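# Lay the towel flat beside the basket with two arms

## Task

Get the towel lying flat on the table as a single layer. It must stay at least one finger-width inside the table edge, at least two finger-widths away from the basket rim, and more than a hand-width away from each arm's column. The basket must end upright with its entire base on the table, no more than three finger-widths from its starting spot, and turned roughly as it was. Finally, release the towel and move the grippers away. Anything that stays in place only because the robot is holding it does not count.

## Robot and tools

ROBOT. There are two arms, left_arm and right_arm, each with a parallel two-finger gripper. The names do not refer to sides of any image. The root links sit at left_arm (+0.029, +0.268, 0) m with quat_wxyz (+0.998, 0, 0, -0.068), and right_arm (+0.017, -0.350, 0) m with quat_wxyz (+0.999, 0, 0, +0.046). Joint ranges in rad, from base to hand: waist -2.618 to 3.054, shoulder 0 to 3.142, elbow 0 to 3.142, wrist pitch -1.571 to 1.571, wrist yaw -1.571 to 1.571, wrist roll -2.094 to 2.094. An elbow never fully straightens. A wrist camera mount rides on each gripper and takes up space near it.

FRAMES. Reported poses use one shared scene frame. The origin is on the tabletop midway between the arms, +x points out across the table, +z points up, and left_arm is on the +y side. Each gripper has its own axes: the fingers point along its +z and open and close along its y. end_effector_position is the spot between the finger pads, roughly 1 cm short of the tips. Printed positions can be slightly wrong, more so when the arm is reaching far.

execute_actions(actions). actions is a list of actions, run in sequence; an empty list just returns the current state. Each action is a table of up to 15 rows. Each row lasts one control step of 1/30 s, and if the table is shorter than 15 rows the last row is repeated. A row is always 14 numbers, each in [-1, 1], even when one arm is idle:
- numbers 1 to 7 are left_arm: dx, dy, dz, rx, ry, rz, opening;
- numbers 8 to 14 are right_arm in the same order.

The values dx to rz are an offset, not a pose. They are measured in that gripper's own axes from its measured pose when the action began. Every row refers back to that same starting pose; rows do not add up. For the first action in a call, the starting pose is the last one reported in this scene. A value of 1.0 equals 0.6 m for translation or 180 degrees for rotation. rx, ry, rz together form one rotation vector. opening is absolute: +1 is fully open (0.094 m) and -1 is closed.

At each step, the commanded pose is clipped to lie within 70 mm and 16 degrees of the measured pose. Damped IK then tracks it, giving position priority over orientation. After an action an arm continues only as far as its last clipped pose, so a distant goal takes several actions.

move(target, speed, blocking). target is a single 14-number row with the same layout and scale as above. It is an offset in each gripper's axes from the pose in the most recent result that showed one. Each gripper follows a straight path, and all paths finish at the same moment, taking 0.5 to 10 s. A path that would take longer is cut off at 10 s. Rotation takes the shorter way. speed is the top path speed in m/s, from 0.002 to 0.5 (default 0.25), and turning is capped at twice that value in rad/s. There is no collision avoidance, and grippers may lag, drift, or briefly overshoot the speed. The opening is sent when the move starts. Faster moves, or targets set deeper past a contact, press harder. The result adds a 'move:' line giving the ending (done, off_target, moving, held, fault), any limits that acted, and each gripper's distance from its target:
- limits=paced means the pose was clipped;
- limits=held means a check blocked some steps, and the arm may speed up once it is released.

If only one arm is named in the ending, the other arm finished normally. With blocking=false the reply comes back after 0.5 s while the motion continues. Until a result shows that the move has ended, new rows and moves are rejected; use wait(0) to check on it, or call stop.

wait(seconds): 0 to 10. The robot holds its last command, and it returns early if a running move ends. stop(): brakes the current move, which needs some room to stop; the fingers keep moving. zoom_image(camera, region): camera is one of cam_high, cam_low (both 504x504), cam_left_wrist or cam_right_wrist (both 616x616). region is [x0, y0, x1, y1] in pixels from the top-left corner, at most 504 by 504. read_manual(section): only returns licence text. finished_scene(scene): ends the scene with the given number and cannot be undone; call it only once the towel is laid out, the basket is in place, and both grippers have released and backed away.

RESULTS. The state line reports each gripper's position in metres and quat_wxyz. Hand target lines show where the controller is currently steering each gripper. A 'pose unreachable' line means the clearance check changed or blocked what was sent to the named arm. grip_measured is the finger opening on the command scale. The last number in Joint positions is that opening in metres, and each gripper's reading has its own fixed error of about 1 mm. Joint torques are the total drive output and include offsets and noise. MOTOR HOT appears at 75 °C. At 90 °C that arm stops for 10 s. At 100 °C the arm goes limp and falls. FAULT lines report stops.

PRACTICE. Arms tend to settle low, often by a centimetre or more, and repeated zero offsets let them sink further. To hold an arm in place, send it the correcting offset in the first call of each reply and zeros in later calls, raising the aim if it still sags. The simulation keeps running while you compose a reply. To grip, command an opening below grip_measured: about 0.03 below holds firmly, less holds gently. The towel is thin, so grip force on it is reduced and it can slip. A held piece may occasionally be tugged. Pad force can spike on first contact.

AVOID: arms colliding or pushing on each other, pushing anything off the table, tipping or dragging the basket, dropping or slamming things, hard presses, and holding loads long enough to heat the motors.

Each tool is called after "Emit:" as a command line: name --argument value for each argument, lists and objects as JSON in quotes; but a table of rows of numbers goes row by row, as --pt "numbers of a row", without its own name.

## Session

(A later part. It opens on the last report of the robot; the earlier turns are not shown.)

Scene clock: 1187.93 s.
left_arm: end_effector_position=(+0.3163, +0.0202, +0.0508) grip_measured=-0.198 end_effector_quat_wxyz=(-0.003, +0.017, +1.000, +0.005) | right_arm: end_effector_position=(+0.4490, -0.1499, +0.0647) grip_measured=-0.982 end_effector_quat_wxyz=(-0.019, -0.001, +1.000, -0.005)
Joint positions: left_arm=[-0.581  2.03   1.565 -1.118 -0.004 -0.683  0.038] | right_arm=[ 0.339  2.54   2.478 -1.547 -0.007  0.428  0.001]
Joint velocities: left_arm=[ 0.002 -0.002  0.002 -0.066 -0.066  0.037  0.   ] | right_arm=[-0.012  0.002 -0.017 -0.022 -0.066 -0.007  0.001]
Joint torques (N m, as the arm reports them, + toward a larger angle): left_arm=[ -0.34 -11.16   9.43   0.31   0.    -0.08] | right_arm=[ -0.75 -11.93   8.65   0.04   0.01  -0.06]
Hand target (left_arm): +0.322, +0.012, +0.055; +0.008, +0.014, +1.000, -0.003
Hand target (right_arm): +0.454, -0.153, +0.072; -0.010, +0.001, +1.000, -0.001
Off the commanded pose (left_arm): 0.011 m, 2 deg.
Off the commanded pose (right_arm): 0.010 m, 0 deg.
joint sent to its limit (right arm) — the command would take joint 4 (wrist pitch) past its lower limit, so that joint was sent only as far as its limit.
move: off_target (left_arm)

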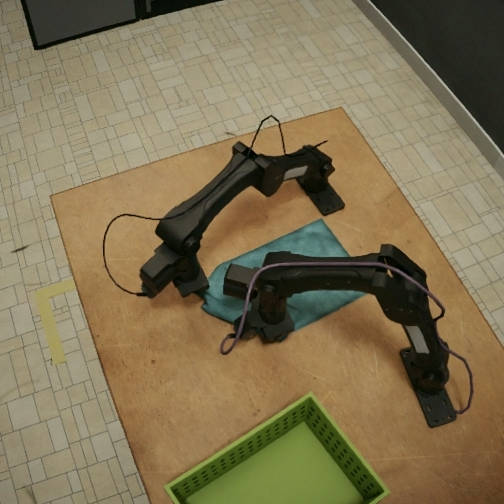

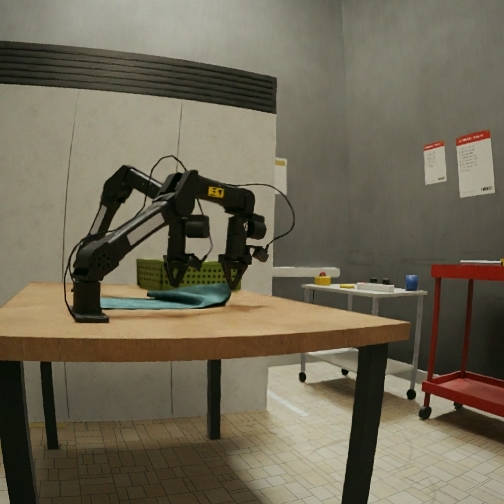

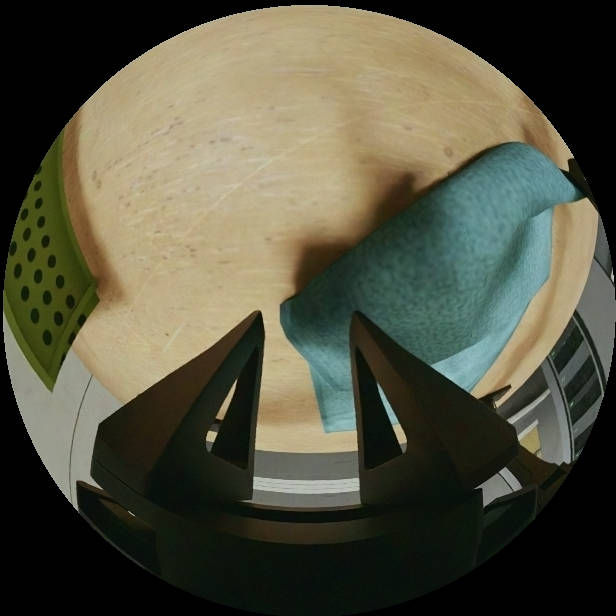

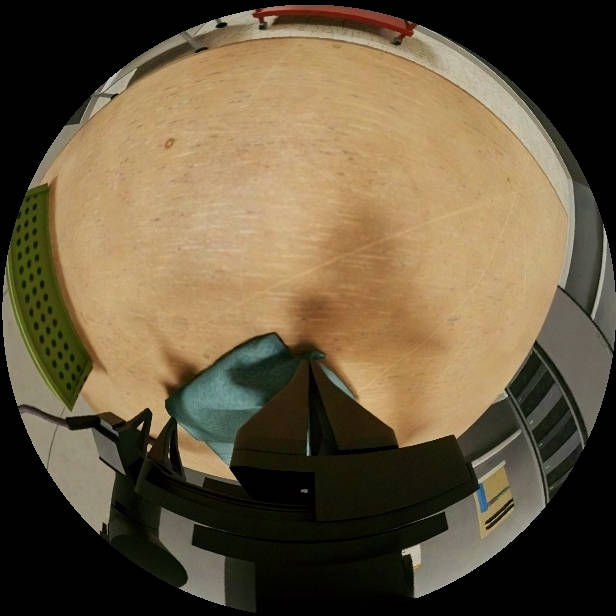

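Emit:
move --target '[0.02, 0.0, 0.075, 0, 0, 0, -0.2, -0.008, -0.005, -0.013, 0, 0, 0, -1]' --speed 0.03

Scene clock: 1199.73 s.
left_arm: end_effector_position=(+0.3123, +0.0174, +0.0185) grip_measured=-0.198 end_effector_quat_wxyz=(+0.010, +0.017, +1.000, -0.006) | right_arm: end_effector_position=(+0.4488, -0.1500, +0.0647) grip_measured=-0.982 end_effector_quat_wxyz=(-0.019, -0.002, +1.000, -0.005)
Joint positions: left_arm=[-0.594  2.03   1.431 -0.949 -0.004 -0.695  0.038] | right_arm=[ 0.339  2.54   2.478 -1.548 -0.007  0.426  0.001]
Joint velocities: left_arm=[-0.012 -0.007 -0.002 -0.022 -0.022 -0.022 -0.001] | right_arm=[-0.012 -0.012  0.012 -0.007 -0.051 -0.051 -0.   ]
Joint torques (N m, as the arm reports them, + toward a larger angle): left_arm=[ -0.57 -10.34   4.27   0.39   0.02  -0.11] | right_arm=[ -0.73 -11.93   8.64   0.05   0.01  -0.11]
Hand target (left_arm): +0.304, +0.021, +0.006; -0.003, +0.017, +1.000, +0.005
Hand target (right_arm): +0.454, -0.153, +0.072; -0.010, -0.001, +1.000, -0.001
Off the commanded pose (left_arm): 0.016 m, 2 deg.
Off the commanded pose (right_arm): 0.010 m, 0 deg.
joint sent to its limit (right arm) — the command would take joint 4 (wrist pitch) past its lower limit, so that joint was sent only as far as its limit.
move: off_target (left_arm)

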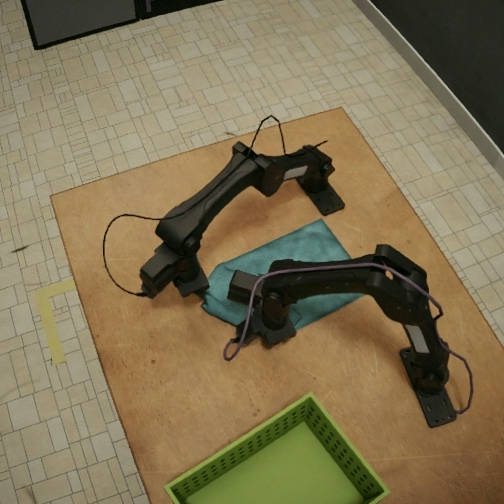

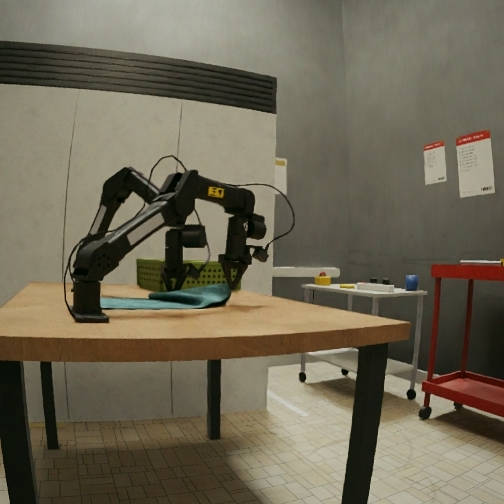

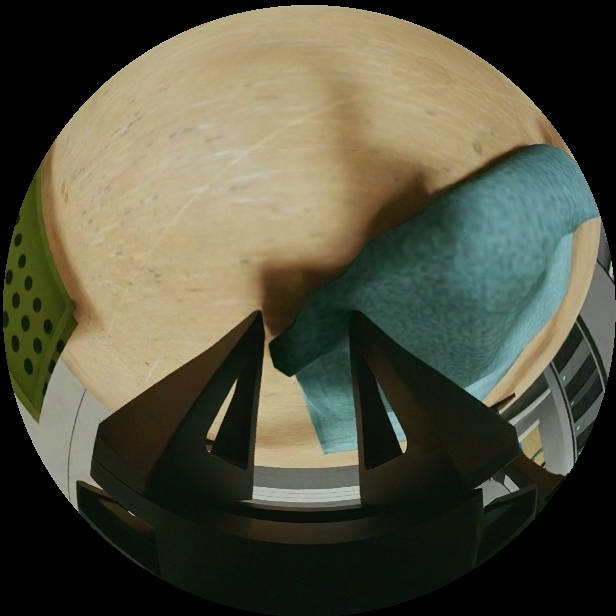

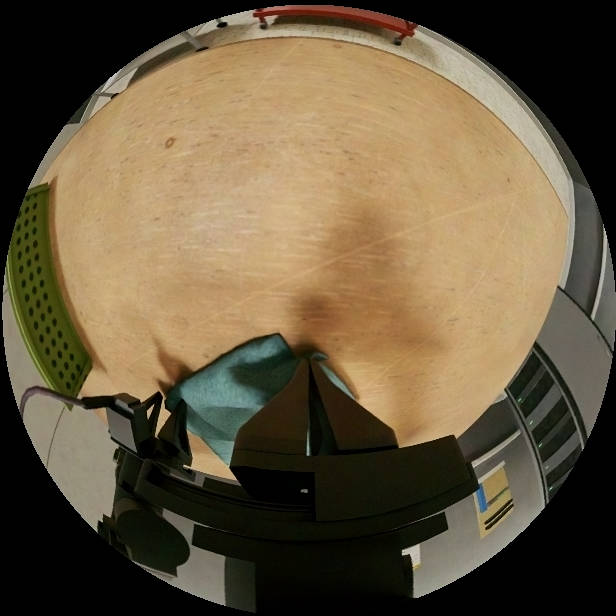

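Emit:
move --target '[0.02, 0.0, -0.04, 0, 0, 0, -0.2, -0.008, -0.005, -0.013, 0, 0, 0, -1]' --speed 0.03

Emit:
move --target '[0.012, 0.0, 0.06, 0, 0, 0, -0.2, 0, 0, -0.013, 0, 0, 0, -1]' --speed 0.03

Scene clock: 1205.70 s.
left_arm: end_effector_position=(+0.3027, +0.0197, +0.0361) grip_measured=-0.198 end_effector_quat_wxyz=(+0.009, +0.019, +1.000, -0.005) | right_arm: end_effector_position=(+0.4488, -0.1500, +0.0647) grip_measured=-0.982 end_effector_quat_wxyz=(-0.019, -0.003, +1.000, -0.005)
Joint positions: left_arm=[-0.607  1.979  1.431 -1.003 -0.004 -0.704  0.038] | right_arm=[ 0.339  2.54   2.478 -1.548 -0.007  0.423  0.001]
Joint velocities: left_arm=[-0.002  0.007 -0.017  0.007  0.022  0.022 -0.   ] | right_arm=[ 0.002 -0.007 -0.017  0.022  0.007 -0.007  0.   ]
Joint torques (N m, as the arm reports them, + toward a larger angle): left_arm=[ -0.54 -12.5    7.36   0.14  -0.01  -0.11] | right_arm=[ -0.74 -11.95   8.58   0.05   0.01  -0.13]
Hand target (left_arm): +0.300, +0.018, +0.042; +0.010, +0.017, +1.000, -0.006
Hand target (right_arm): +0.454, -0.153, +0.072; -0.010, -0.002, +1.000, -0.001
Off the commanded pose (left_arm): 0.007 m, 0 deg.
Off the commanded pose (right_arm): 0.010 m, 0 deg.
joint sent to its limit (right arm) — the command would take joint 4 (wrist pitch) past its lower limit, so that joint was sent only as far as its limit.
move: done

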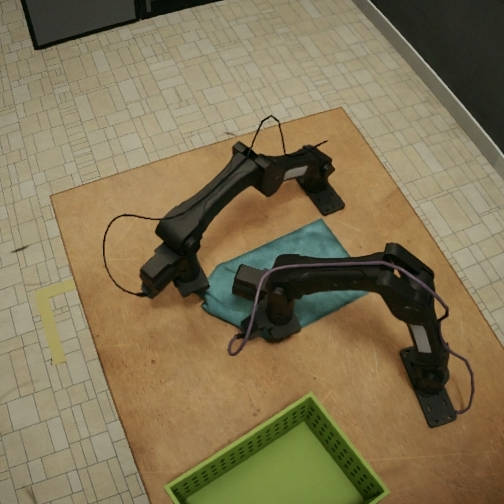

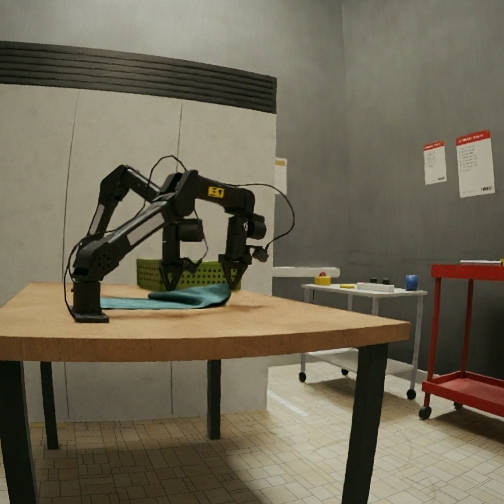

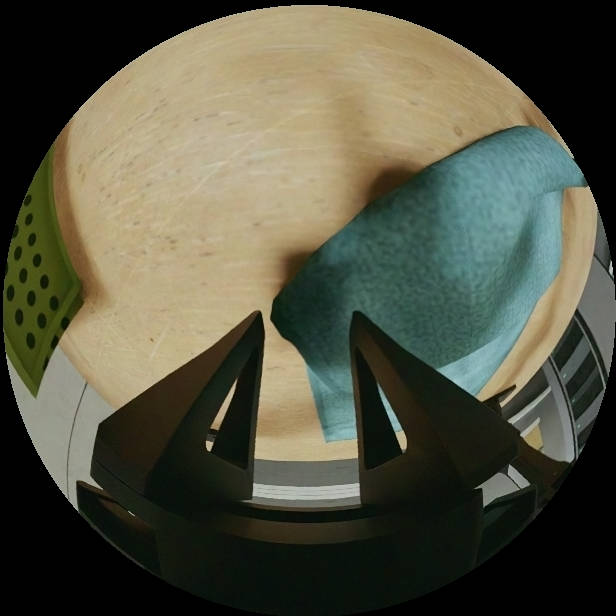

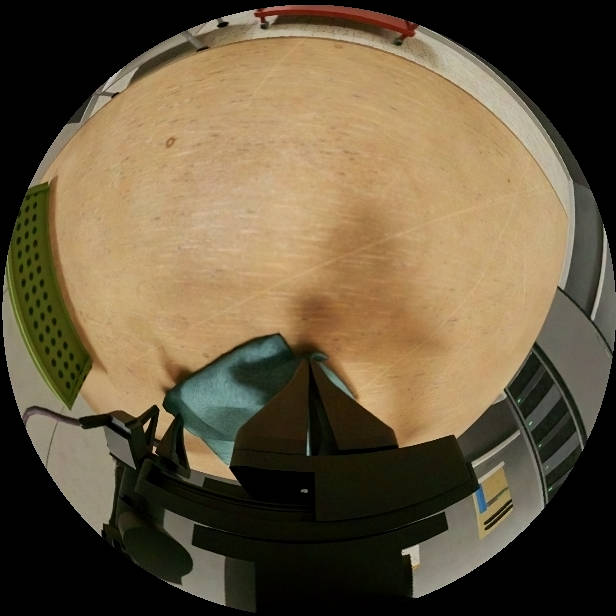

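Scene clock: 1207.17 s.
left_arm: end_effector_position=(+0.3048, +0.0166, +0.0157) grip_measured=-0.198 end_effector_quat_wxyz=(+0.020, +0.018, +1.000, -0.015) | right_arm: end_effector_position=(+0.4488, -0.1500, +0.0647) grip_measured=-0.982 end_effector_quat_wxyz=(-0.019, -0.003, +1.000, -0.005)
Joint positions: left_arm=[-0.609  1.992  1.362 -0.891 -0.004 -0.707  0.038] | right_arm=[ 0.339  2.54   2.478 -1.548 -0.007  0.423  0.001]
Joint velocities: left_arm=[ 0.012 -0.002 -0.007 -0.037 -0.007 -0.007  0.   ] | right_arm=[-0.007  0.017  0.007 -0.051 -0.022  0.022 -0.   ]
Joint torques (N m, as the arm reports them, + toward a larger angle): left_arm=[-0.76 -9.59  3.51  0.63  0.01 -0.12] | right_arm=[ -0.03 -12.67   6.94   0.05   0.    -0.01]
Hand target (left_arm): +0.296, +0.020, +0.001; +0.009, +0.019, +1.000, -0.005
Hand target (right_arm): +0.449, -0.150, +0.072; -0.014, -0.003, +1.000, -0.003
Off the commanded pose (left_arm): 0.018 m, 2 deg.
Off the commanded pose (right_arm): 0.008 m, 0 deg.
joint sent to its limit (right arm) — the command would take joint 4 (wrist pitch) past its lower limit, so that joint was sent only as far as its limit.
move: off_target (left_arm)

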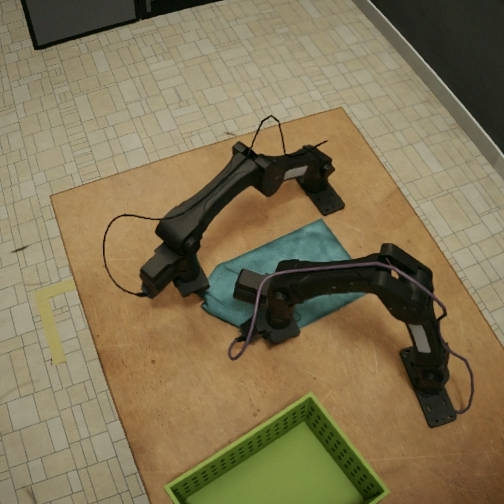

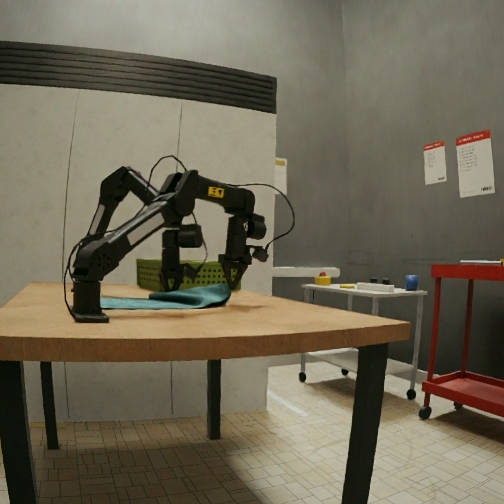

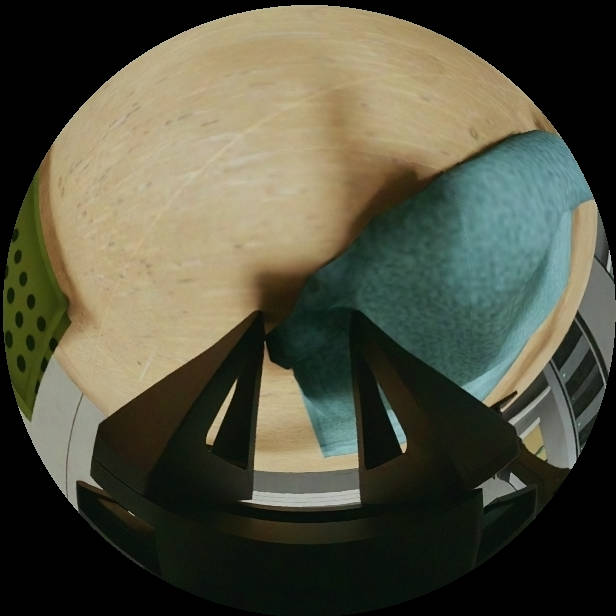

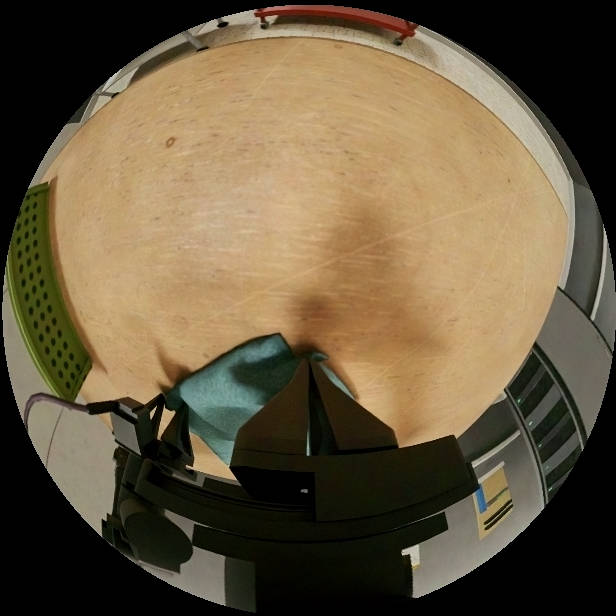

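Emit:
execute_actions --actions '[[[0,0,0.02,0,0,0,-0.25,0,0,-0.013,0,0,0,-1],[0,0,0.02,0,0,0,-0.3,0,0,-0.013,0,0,0,-1],[0,0,0.02,0,0,0,-0.36,0,0,-0.013,0,0,0,-1],[0,0,0.02,0,0,0,-0.42,0,0,-0.013,0,0,0,-1],[0,0,0.02,0,0,0,-0.48,0,0,-0.013,0,0,0,-1],[0,0,0.02,0,0,0,-0.54,0,0,-0.013,0,0,0,-1],[0,0,0.02,0,0,0,-0.6,0,0,-0.013,0,0,0,-1],[0,0,0.02,0,0,0,-0.66,0,0,-0.013,0,0,0,-1],[0,0,0.02,0,0,0,-0.72,0,0,-0.013,0,0,0,-1],[0,0,0.02,0,0,0,-0.78,0,0,-0.013,0,0,0,-1],[0,0,0.02,0,0,0,-0.84,0,0,-0.013,0,0,0,-1],[0,0,0.02,0,0,0,-0.9,0,0,-0.013,0,0,0,-1],[0,0,0.02,0,0,0,-0.95,0,0,-0.013,0,0,0,-1],[0,0,0.02,0,0,0,-1,0,0,-0.013,0,0,0,-1],[0,0,0.02,0,0,0,-1,0,0,-0.013,0,0,0,-1]],[[0,0,0.02,0,0,0,-1,0,0,0,0,0,0,-1]]]'

Emit:
move --target '[-0.03, 0.02, -0.07, 0, 0, 0, -1, 0, 0, -0.013, 0, 0, 0, -1]' --speed 0.04

Scene clock: 1213.43 s.
left_arm: end_effector_position=(+0.3106, +0.0091, +0.0163) grip_measured=-0.942 end_effector_quat_wxyz=(+0.031, +0.019, +0.999, -0.031) | right_arm: end_effector_position=(+0.4482, -0.1503, +0.0647) grip_measured=-0.982 end_effector_quat_wxyz=(-0.020, -0.003, +1.000, -0.006)
Joint positions: left_arm=[-0.609  1.992  1.362 -0.853  0.005 -0.707  0.003] | right_arm=[ 0.339  2.54   2.478 -1.551 -0.007  0.423  0.001]
Joint velocities: left_arm=[-0.022  0.022  0.007  0.022 -0.095 -0.007  0.   ] | right_arm=[ 0.007  0.002 -0.022  0.007 -0.051  0.007 -0.   ]
Joint torques (N m, as the arm reports them, + toward a larger angle): left_arm=[-0.08 -9.6   4.91  0.84  0.01  0.01] | right_arm=[  0.   -11.77   6.11   0.12   0.     0.  ]
Hand target (left_arm): +0.310, +0.009, +0.005; +0.030, +0.019, +0.999, -0.030
Hand target (right_arm): +0.448, -0.150, +0.065; -0.020, -0.003, +1.000, -0.005
Off the commanded pose (left_arm): 0.012 m, 0 deg.
Off the commanded pose (right_arm): 0.000 m, 0 deg.

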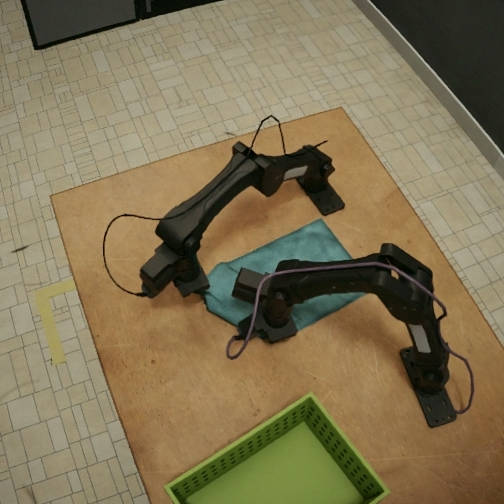

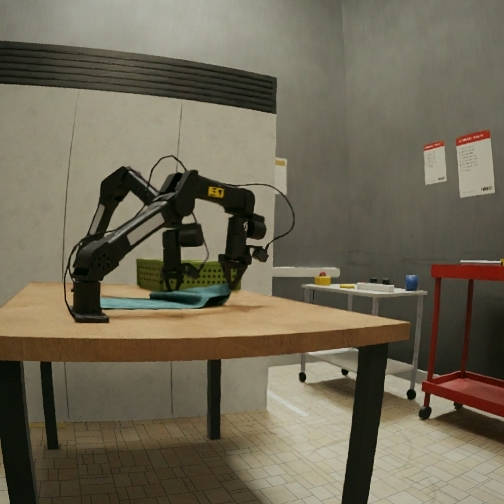

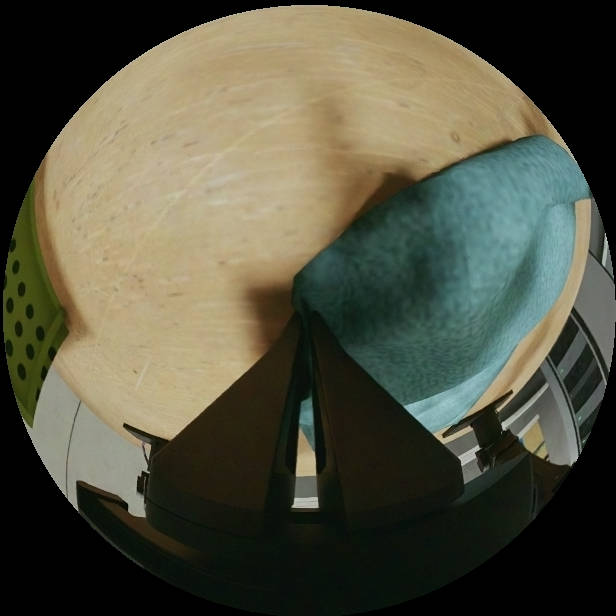

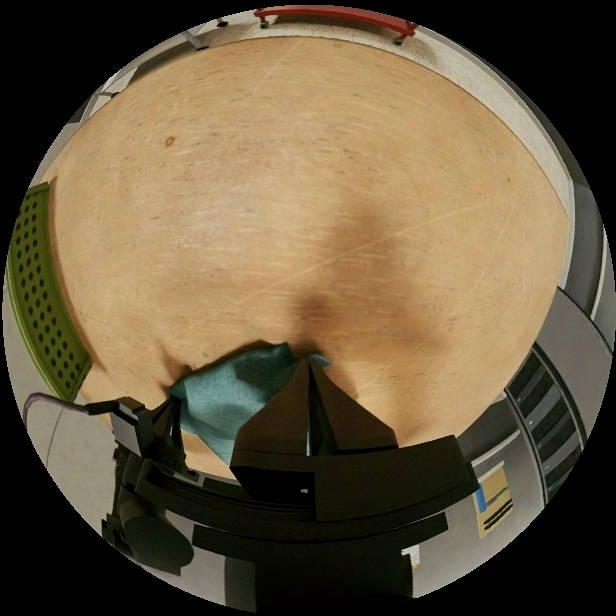

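Scene clock: 1214.93 s.
left_arm: end_effector_position=(+0.3227, +0.0238, +0.0466) grip_measured=-0.942 end_effector_quat_wxyz=(+0.027, +0.017, +0.999, -0.026) | right_arm: end_effector_position=(+0.4479, -0.1504, +0.0647) grip_measured=-0.982 end_effector_quat_wxyz=(-0.021, -0.003, +1.000, -0.006)
Joint positions: left_arm=[-0.559  1.965  1.452 -0.983  0.006 -0.661  0.003] | right_arm=[ 0.339  2.54   2.478 -1.552 -0.007  0.423  0.001]
Joint velocities: left_arm=[-0.007 -0.002  0.002  0.007  0.007  0.022  0.   ] | right_arm=[-0.007 -0.002 -0.002 -0.022 -0.066  0.022 -0.   ]
Joint torques (N m, as the arm reports them, + toward a larger angle): left_arm=[  0.55 -12.6    9.58   0.14   0.08   0.14] | right_arm=[ -0.02 -12.84   6.54   0.08   0.    -0.01]
Hand target (left_arm): +0.326, +0.024, +0.058; +0.032, +0.019, +0.999, -0.031
Hand target (right_arm): +0.448, -0.150, +0.072; -0.015, -0.003, +1.000, -0.003
Off the commanded pose (left_arm): 0.013 m, 1 deg.
Off the commanded pose (right_arm): 0.008 m, 0 deg.
joint sent to its limit (right arm) — the command would take joint 4 (wrist pitch) past its lower limit, so that joint was sent only as far as its limit.
move: off_target (left_arm)

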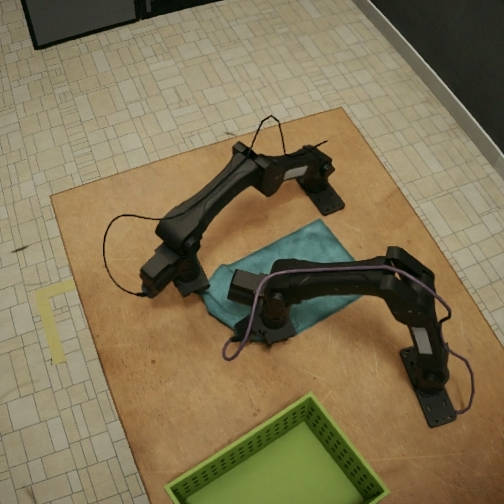

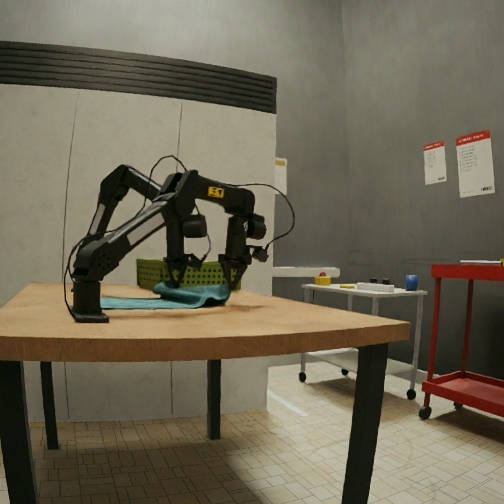

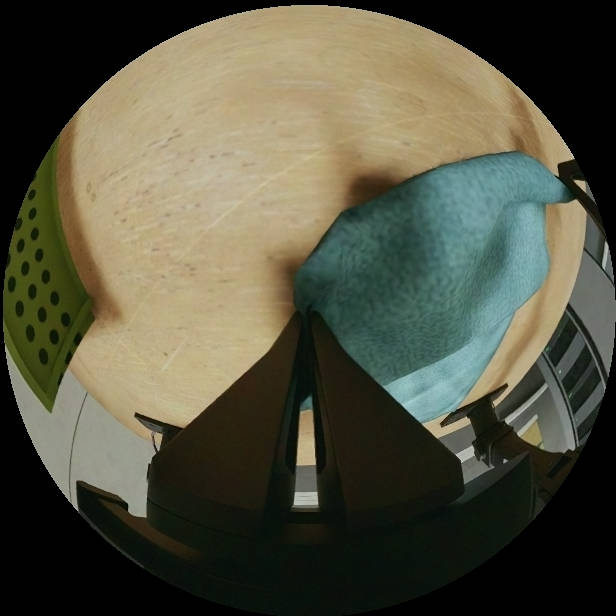

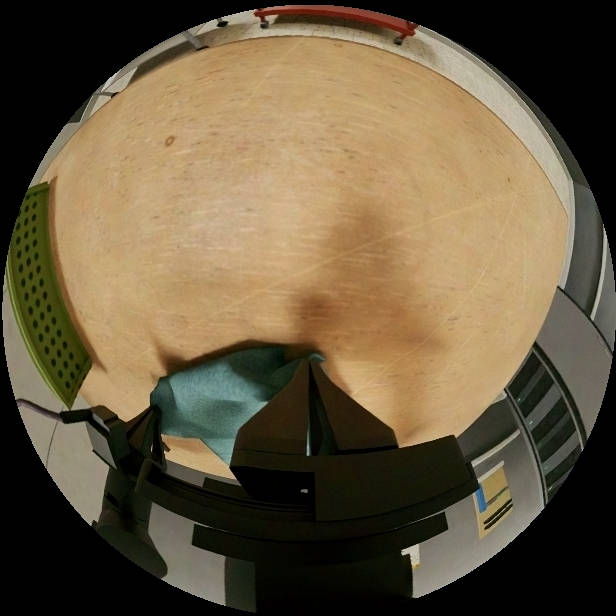

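Emit:
move --target '[-0.215, 0.085, -0.015, 0, 0, 0, -1, 0, 0, -0.013, 0, 0, 0, -1]' --speed 0.05

Scene clock: 1222.47 s.
left_arm: end_effector_position=(+0.4485, +0.0655, +0.0572) grip_measured=-0.942 end_effector_quat_wxyz=(+0.029, +0.017, +0.999, -0.032) | right_arm: end_effector_position=(+0.4473, -0.1491, +0.0647) grip_measured=-0.982 end_effector_quat_wxyz=(-0.023, -0.003, +1.000, -0.002)
Joint positions: left_arm=[-0.304  2.295  2.009 -1.206  0.036 -0.406  0.003] | right_arm=[ 0.339  2.54   2.478 -1.552 -0.015  0.423  0.001]
Joint velocities: left_arm=[ 0.002  0.017  0.002  0.007 -0.007 -0.007  0.   ] | right_arm=[-0.007 -0.002  0.007  0.051  0.007 -0.007 -0.001]
Joint torques (N m, as the arm reports them, + toward a larger angle): left_arm=[  0.94 -13.45   9.83   0.2   -0.12   0.13] | right_arm=[ -0.04 -12.91   6.4    0.08   0.03   0.  ]
Hand target (left_arm): +0.452, +0.072, +0.059; +0.026, +0.017, +0.999, -0.026
Hand target (right_arm): +0.448, -0.150, +0.072; -0.015, -0.003, +1.000, -0.003
Off the commanded pose (left_arm): 0.008 m, 1 deg.
Off the commanded pose (right_arm): 0.008 m, 0 deg.
joint sent to its limit (right arm) — the command would take joint 4 (wrist pitch) past its lower limit, so that joint was sent only as far as its limit.
move: done

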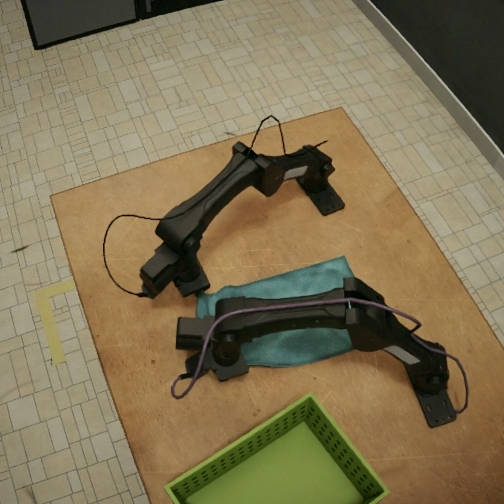

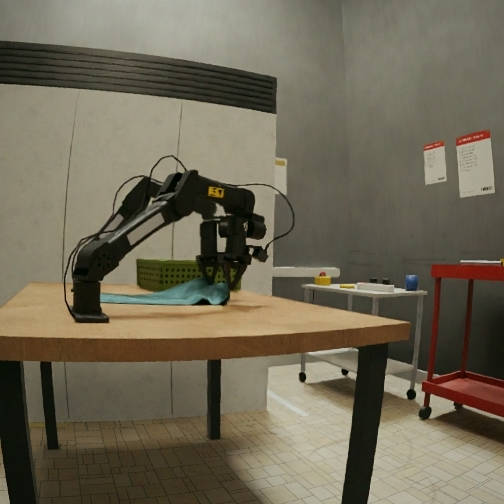

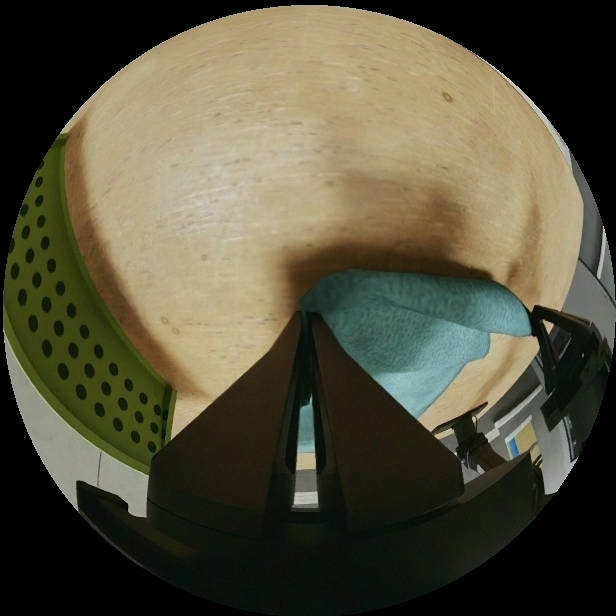

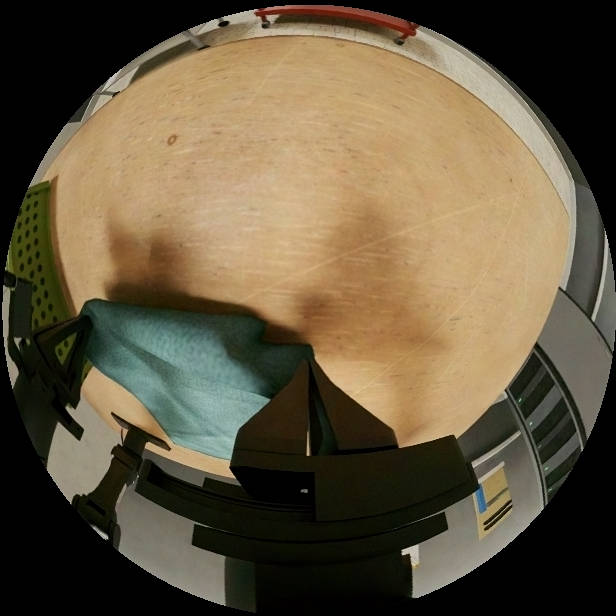

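Emit:
zoom_image --camera "cam_high" --region '[150, 220, 450, 420]'

Emit:
zoom_image --camera "cam_low" --region '[60, 240, 300, 330]'

Region (150, 220, 450, 420) of cam_high's 504x504 image, scaled by 1.680, with more detail than that image has.

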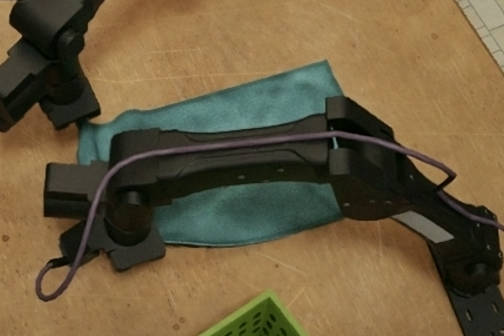

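Region (60, 240, 300, 330) of cam_low's 504x504 image, scaled by 2.100, with more detail than that image has; it fills the top 189 rows of this view, and the rest is white.

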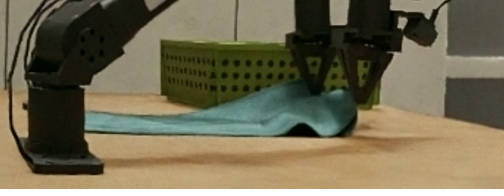

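Emit:
move --target '[-0.075, 0.012, 0.025, 0, 0, 0, -1, -0.075, 0, 0.035, 0, 0, 0, -1]' --speed 0.03

Emit:
zoom_image --camera "cam_low" --region '[60, 240, 300, 330]'

Emit:
zoom_image --camera "cam_high" --region '[130, 220, 430, 420]'

Scene clock: 1245.73 s.
left_arm: end_effector_position=(+0.4901, +0.0652, +0.0431) grip_measured=-0.942 end_effector_quat_wxyz=(+0.029, +0.019, +0.999, -0.034) | right_arm: end_effector_position=(+0.4849, -0.1433, +0.0385) grip_measured=-0.982 end_effector_quat_wxyz=(+0.007, -0.005, +1.000, +0.013)
Joint positions: left_arm=[-0.267  2.51   2.334 -1.316  0.042 -0.367  0.003] | right_arm=[ 0.317  2.723  2.728 -1.552 -0.019  0.398  0.001]
Joint velocities: left_arm=[ 0.002 -0.017  0.012 -0.007  0.007 -0.007 -0.001] | right_arm=[-0.007 -0.002  0.017 -0.051 -0.007  0.037 -0.001]
Joint torques (N m, as the arm reports them, + toward a larger angle): left_arm=[  0.99 -14.94   9.86   0.26   0.02   0.11] | right_arm=[ -1.14 -11.93   8.45   0.19   0.05  -0.09]
Hand target (left_arm): +0.494, +0.070, +0.044; +0.029, +0.017, +0.999, -0.033
Hand target (right_arm): +0.491, -0.149, +0.041; +0.014, -0.003, +1.000, +0.013
Off the commanded pose (left_arm): 0.007 m, 0 deg.
Off the commanded pose (right_arm): 0.009 m, 4 deg.
joint sent to its limit (right arm) — the command would take joint 4 (wrist pitch) past its lower limit, so that joint was sent only as far as its limit.
move: off_target (right_arm)

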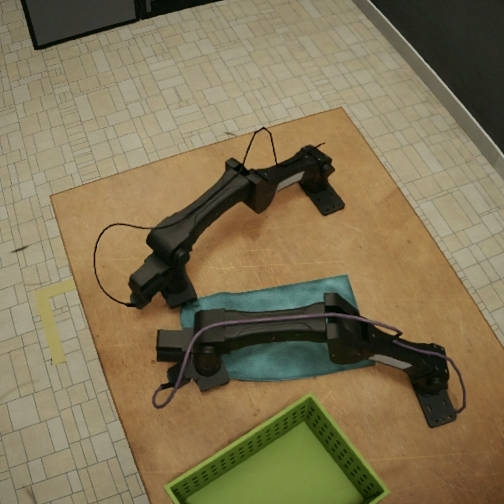

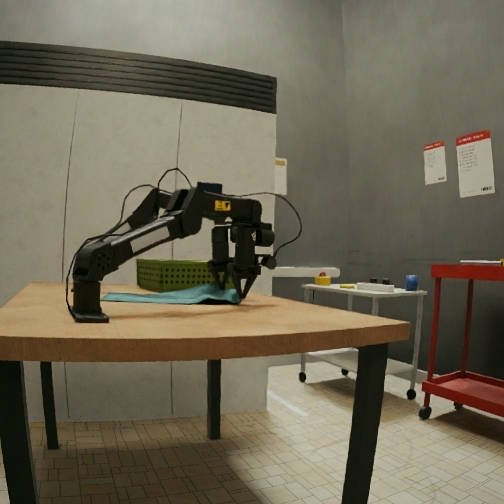

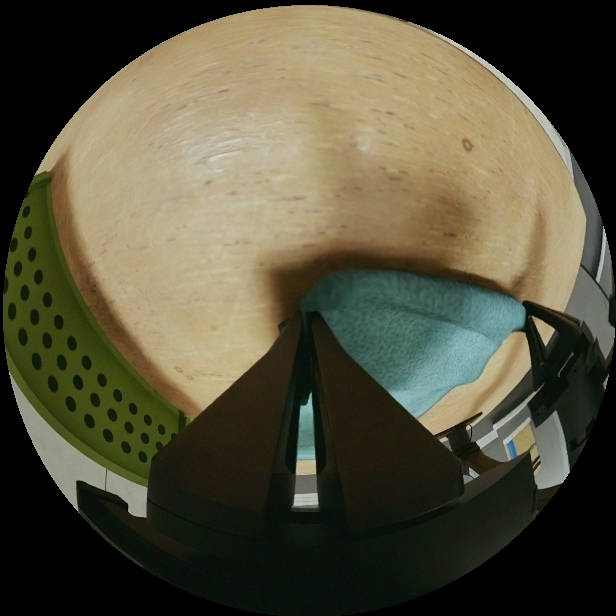

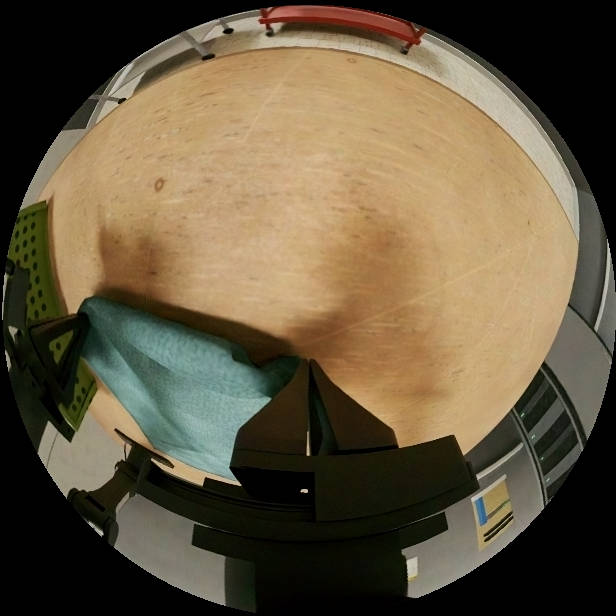

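Region (60, 240, 300, 330) of cam_low's 504x504 image, scaled by 2.100, with more detail than that image has; it fills the top 189 rows of this view, and the rest is white.

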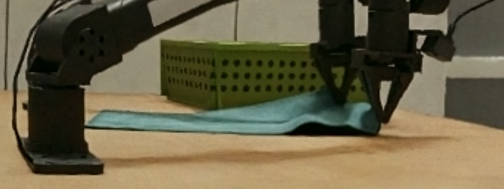

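Region (130, 220, 430, 420) of cam_high's 504x504 image, scaled by 1.680, with more detail than that image has.

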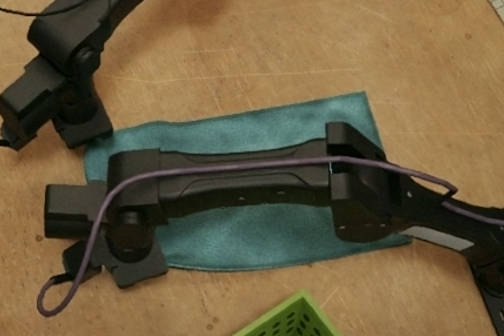

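Emit:
move --target '[0, 0.02, 0.052, 0, 0, 0, -1, 0, -0.01, 0.045, 0, 0, 0, -1]' --speed 0.02

Scene clock: 1265.27 s.
left_arm: end_effector_position=(+0.4946, +0.0638, +0.0232) grip_measured=-0.942 end_effector_quat_wxyz=(+0.039, +0.022, +0.998, -0.045) | right_arm: end_effector_position=(+0.4863, -0.1413, +0.0220) grip_measured=-0.982 end_effector_quat_wxyz=(+0.015, -0.006, +1.000, +0.021)
Joint positions: left_arm=[-0.261  2.496  2.227 -1.196  0.055 -0.356  0.003] | right_arm=[ 0.317  2.642  2.501 -1.385 -0.026  0.397  0.001]
Joint velocities: left_arm=[ 0.007 -0.017  0.002  0.081 -0.066 -0.066 -0.002] | right_arm=[ 0.002 -0.007 -0.022 -0.037  0.022  0.022  0.001]
Joint torques (N m, as the arm reports them, + toward a larger angle): left_arm=[  0.96 -15.67   4.05   0.58  -0.06   0.11] | right_arm=[ -0.73 -12.04   3.3    0.4    0.05  -0.07]
Hand target (left_arm): +0.492, +0.074, +0.011; +0.028, +0.018, +0.999, -0.034
Hand target (right_arm): +0.485, -0.149, +0.011; +0.006, -0.005, +1.000, +0.013
Off the commanded pose (left_arm): 0.017 m, 2 deg.
Off the commanded pose (right_arm): 0.013 m, 1 deg.
move: off_target (left_arm, right_arm)

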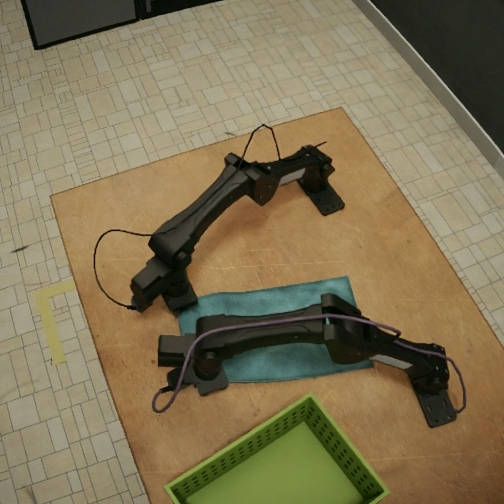

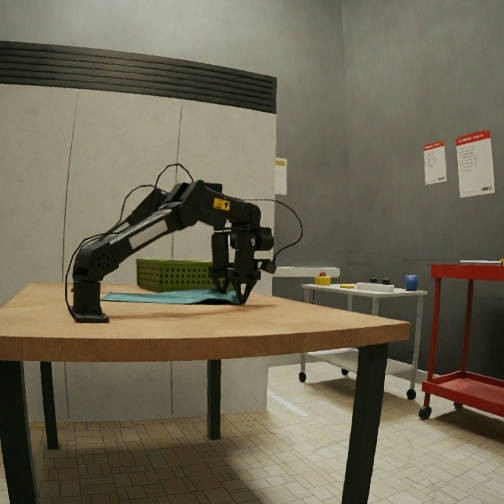

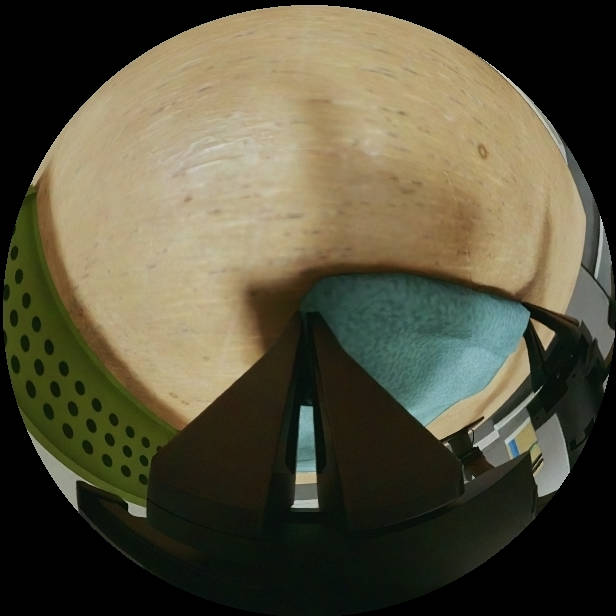

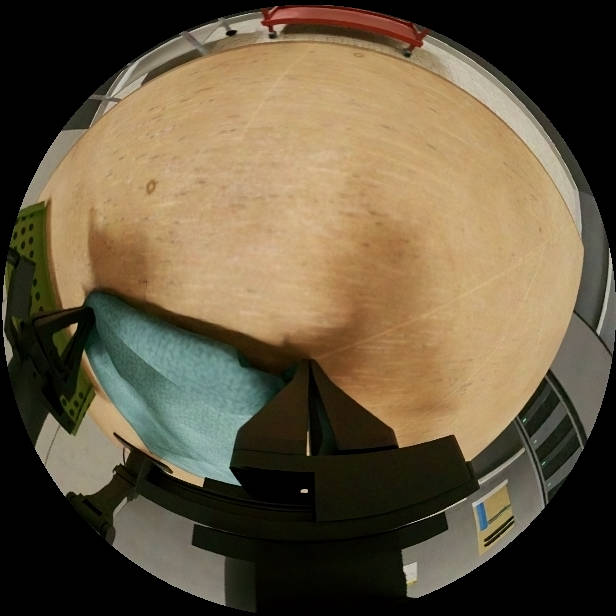

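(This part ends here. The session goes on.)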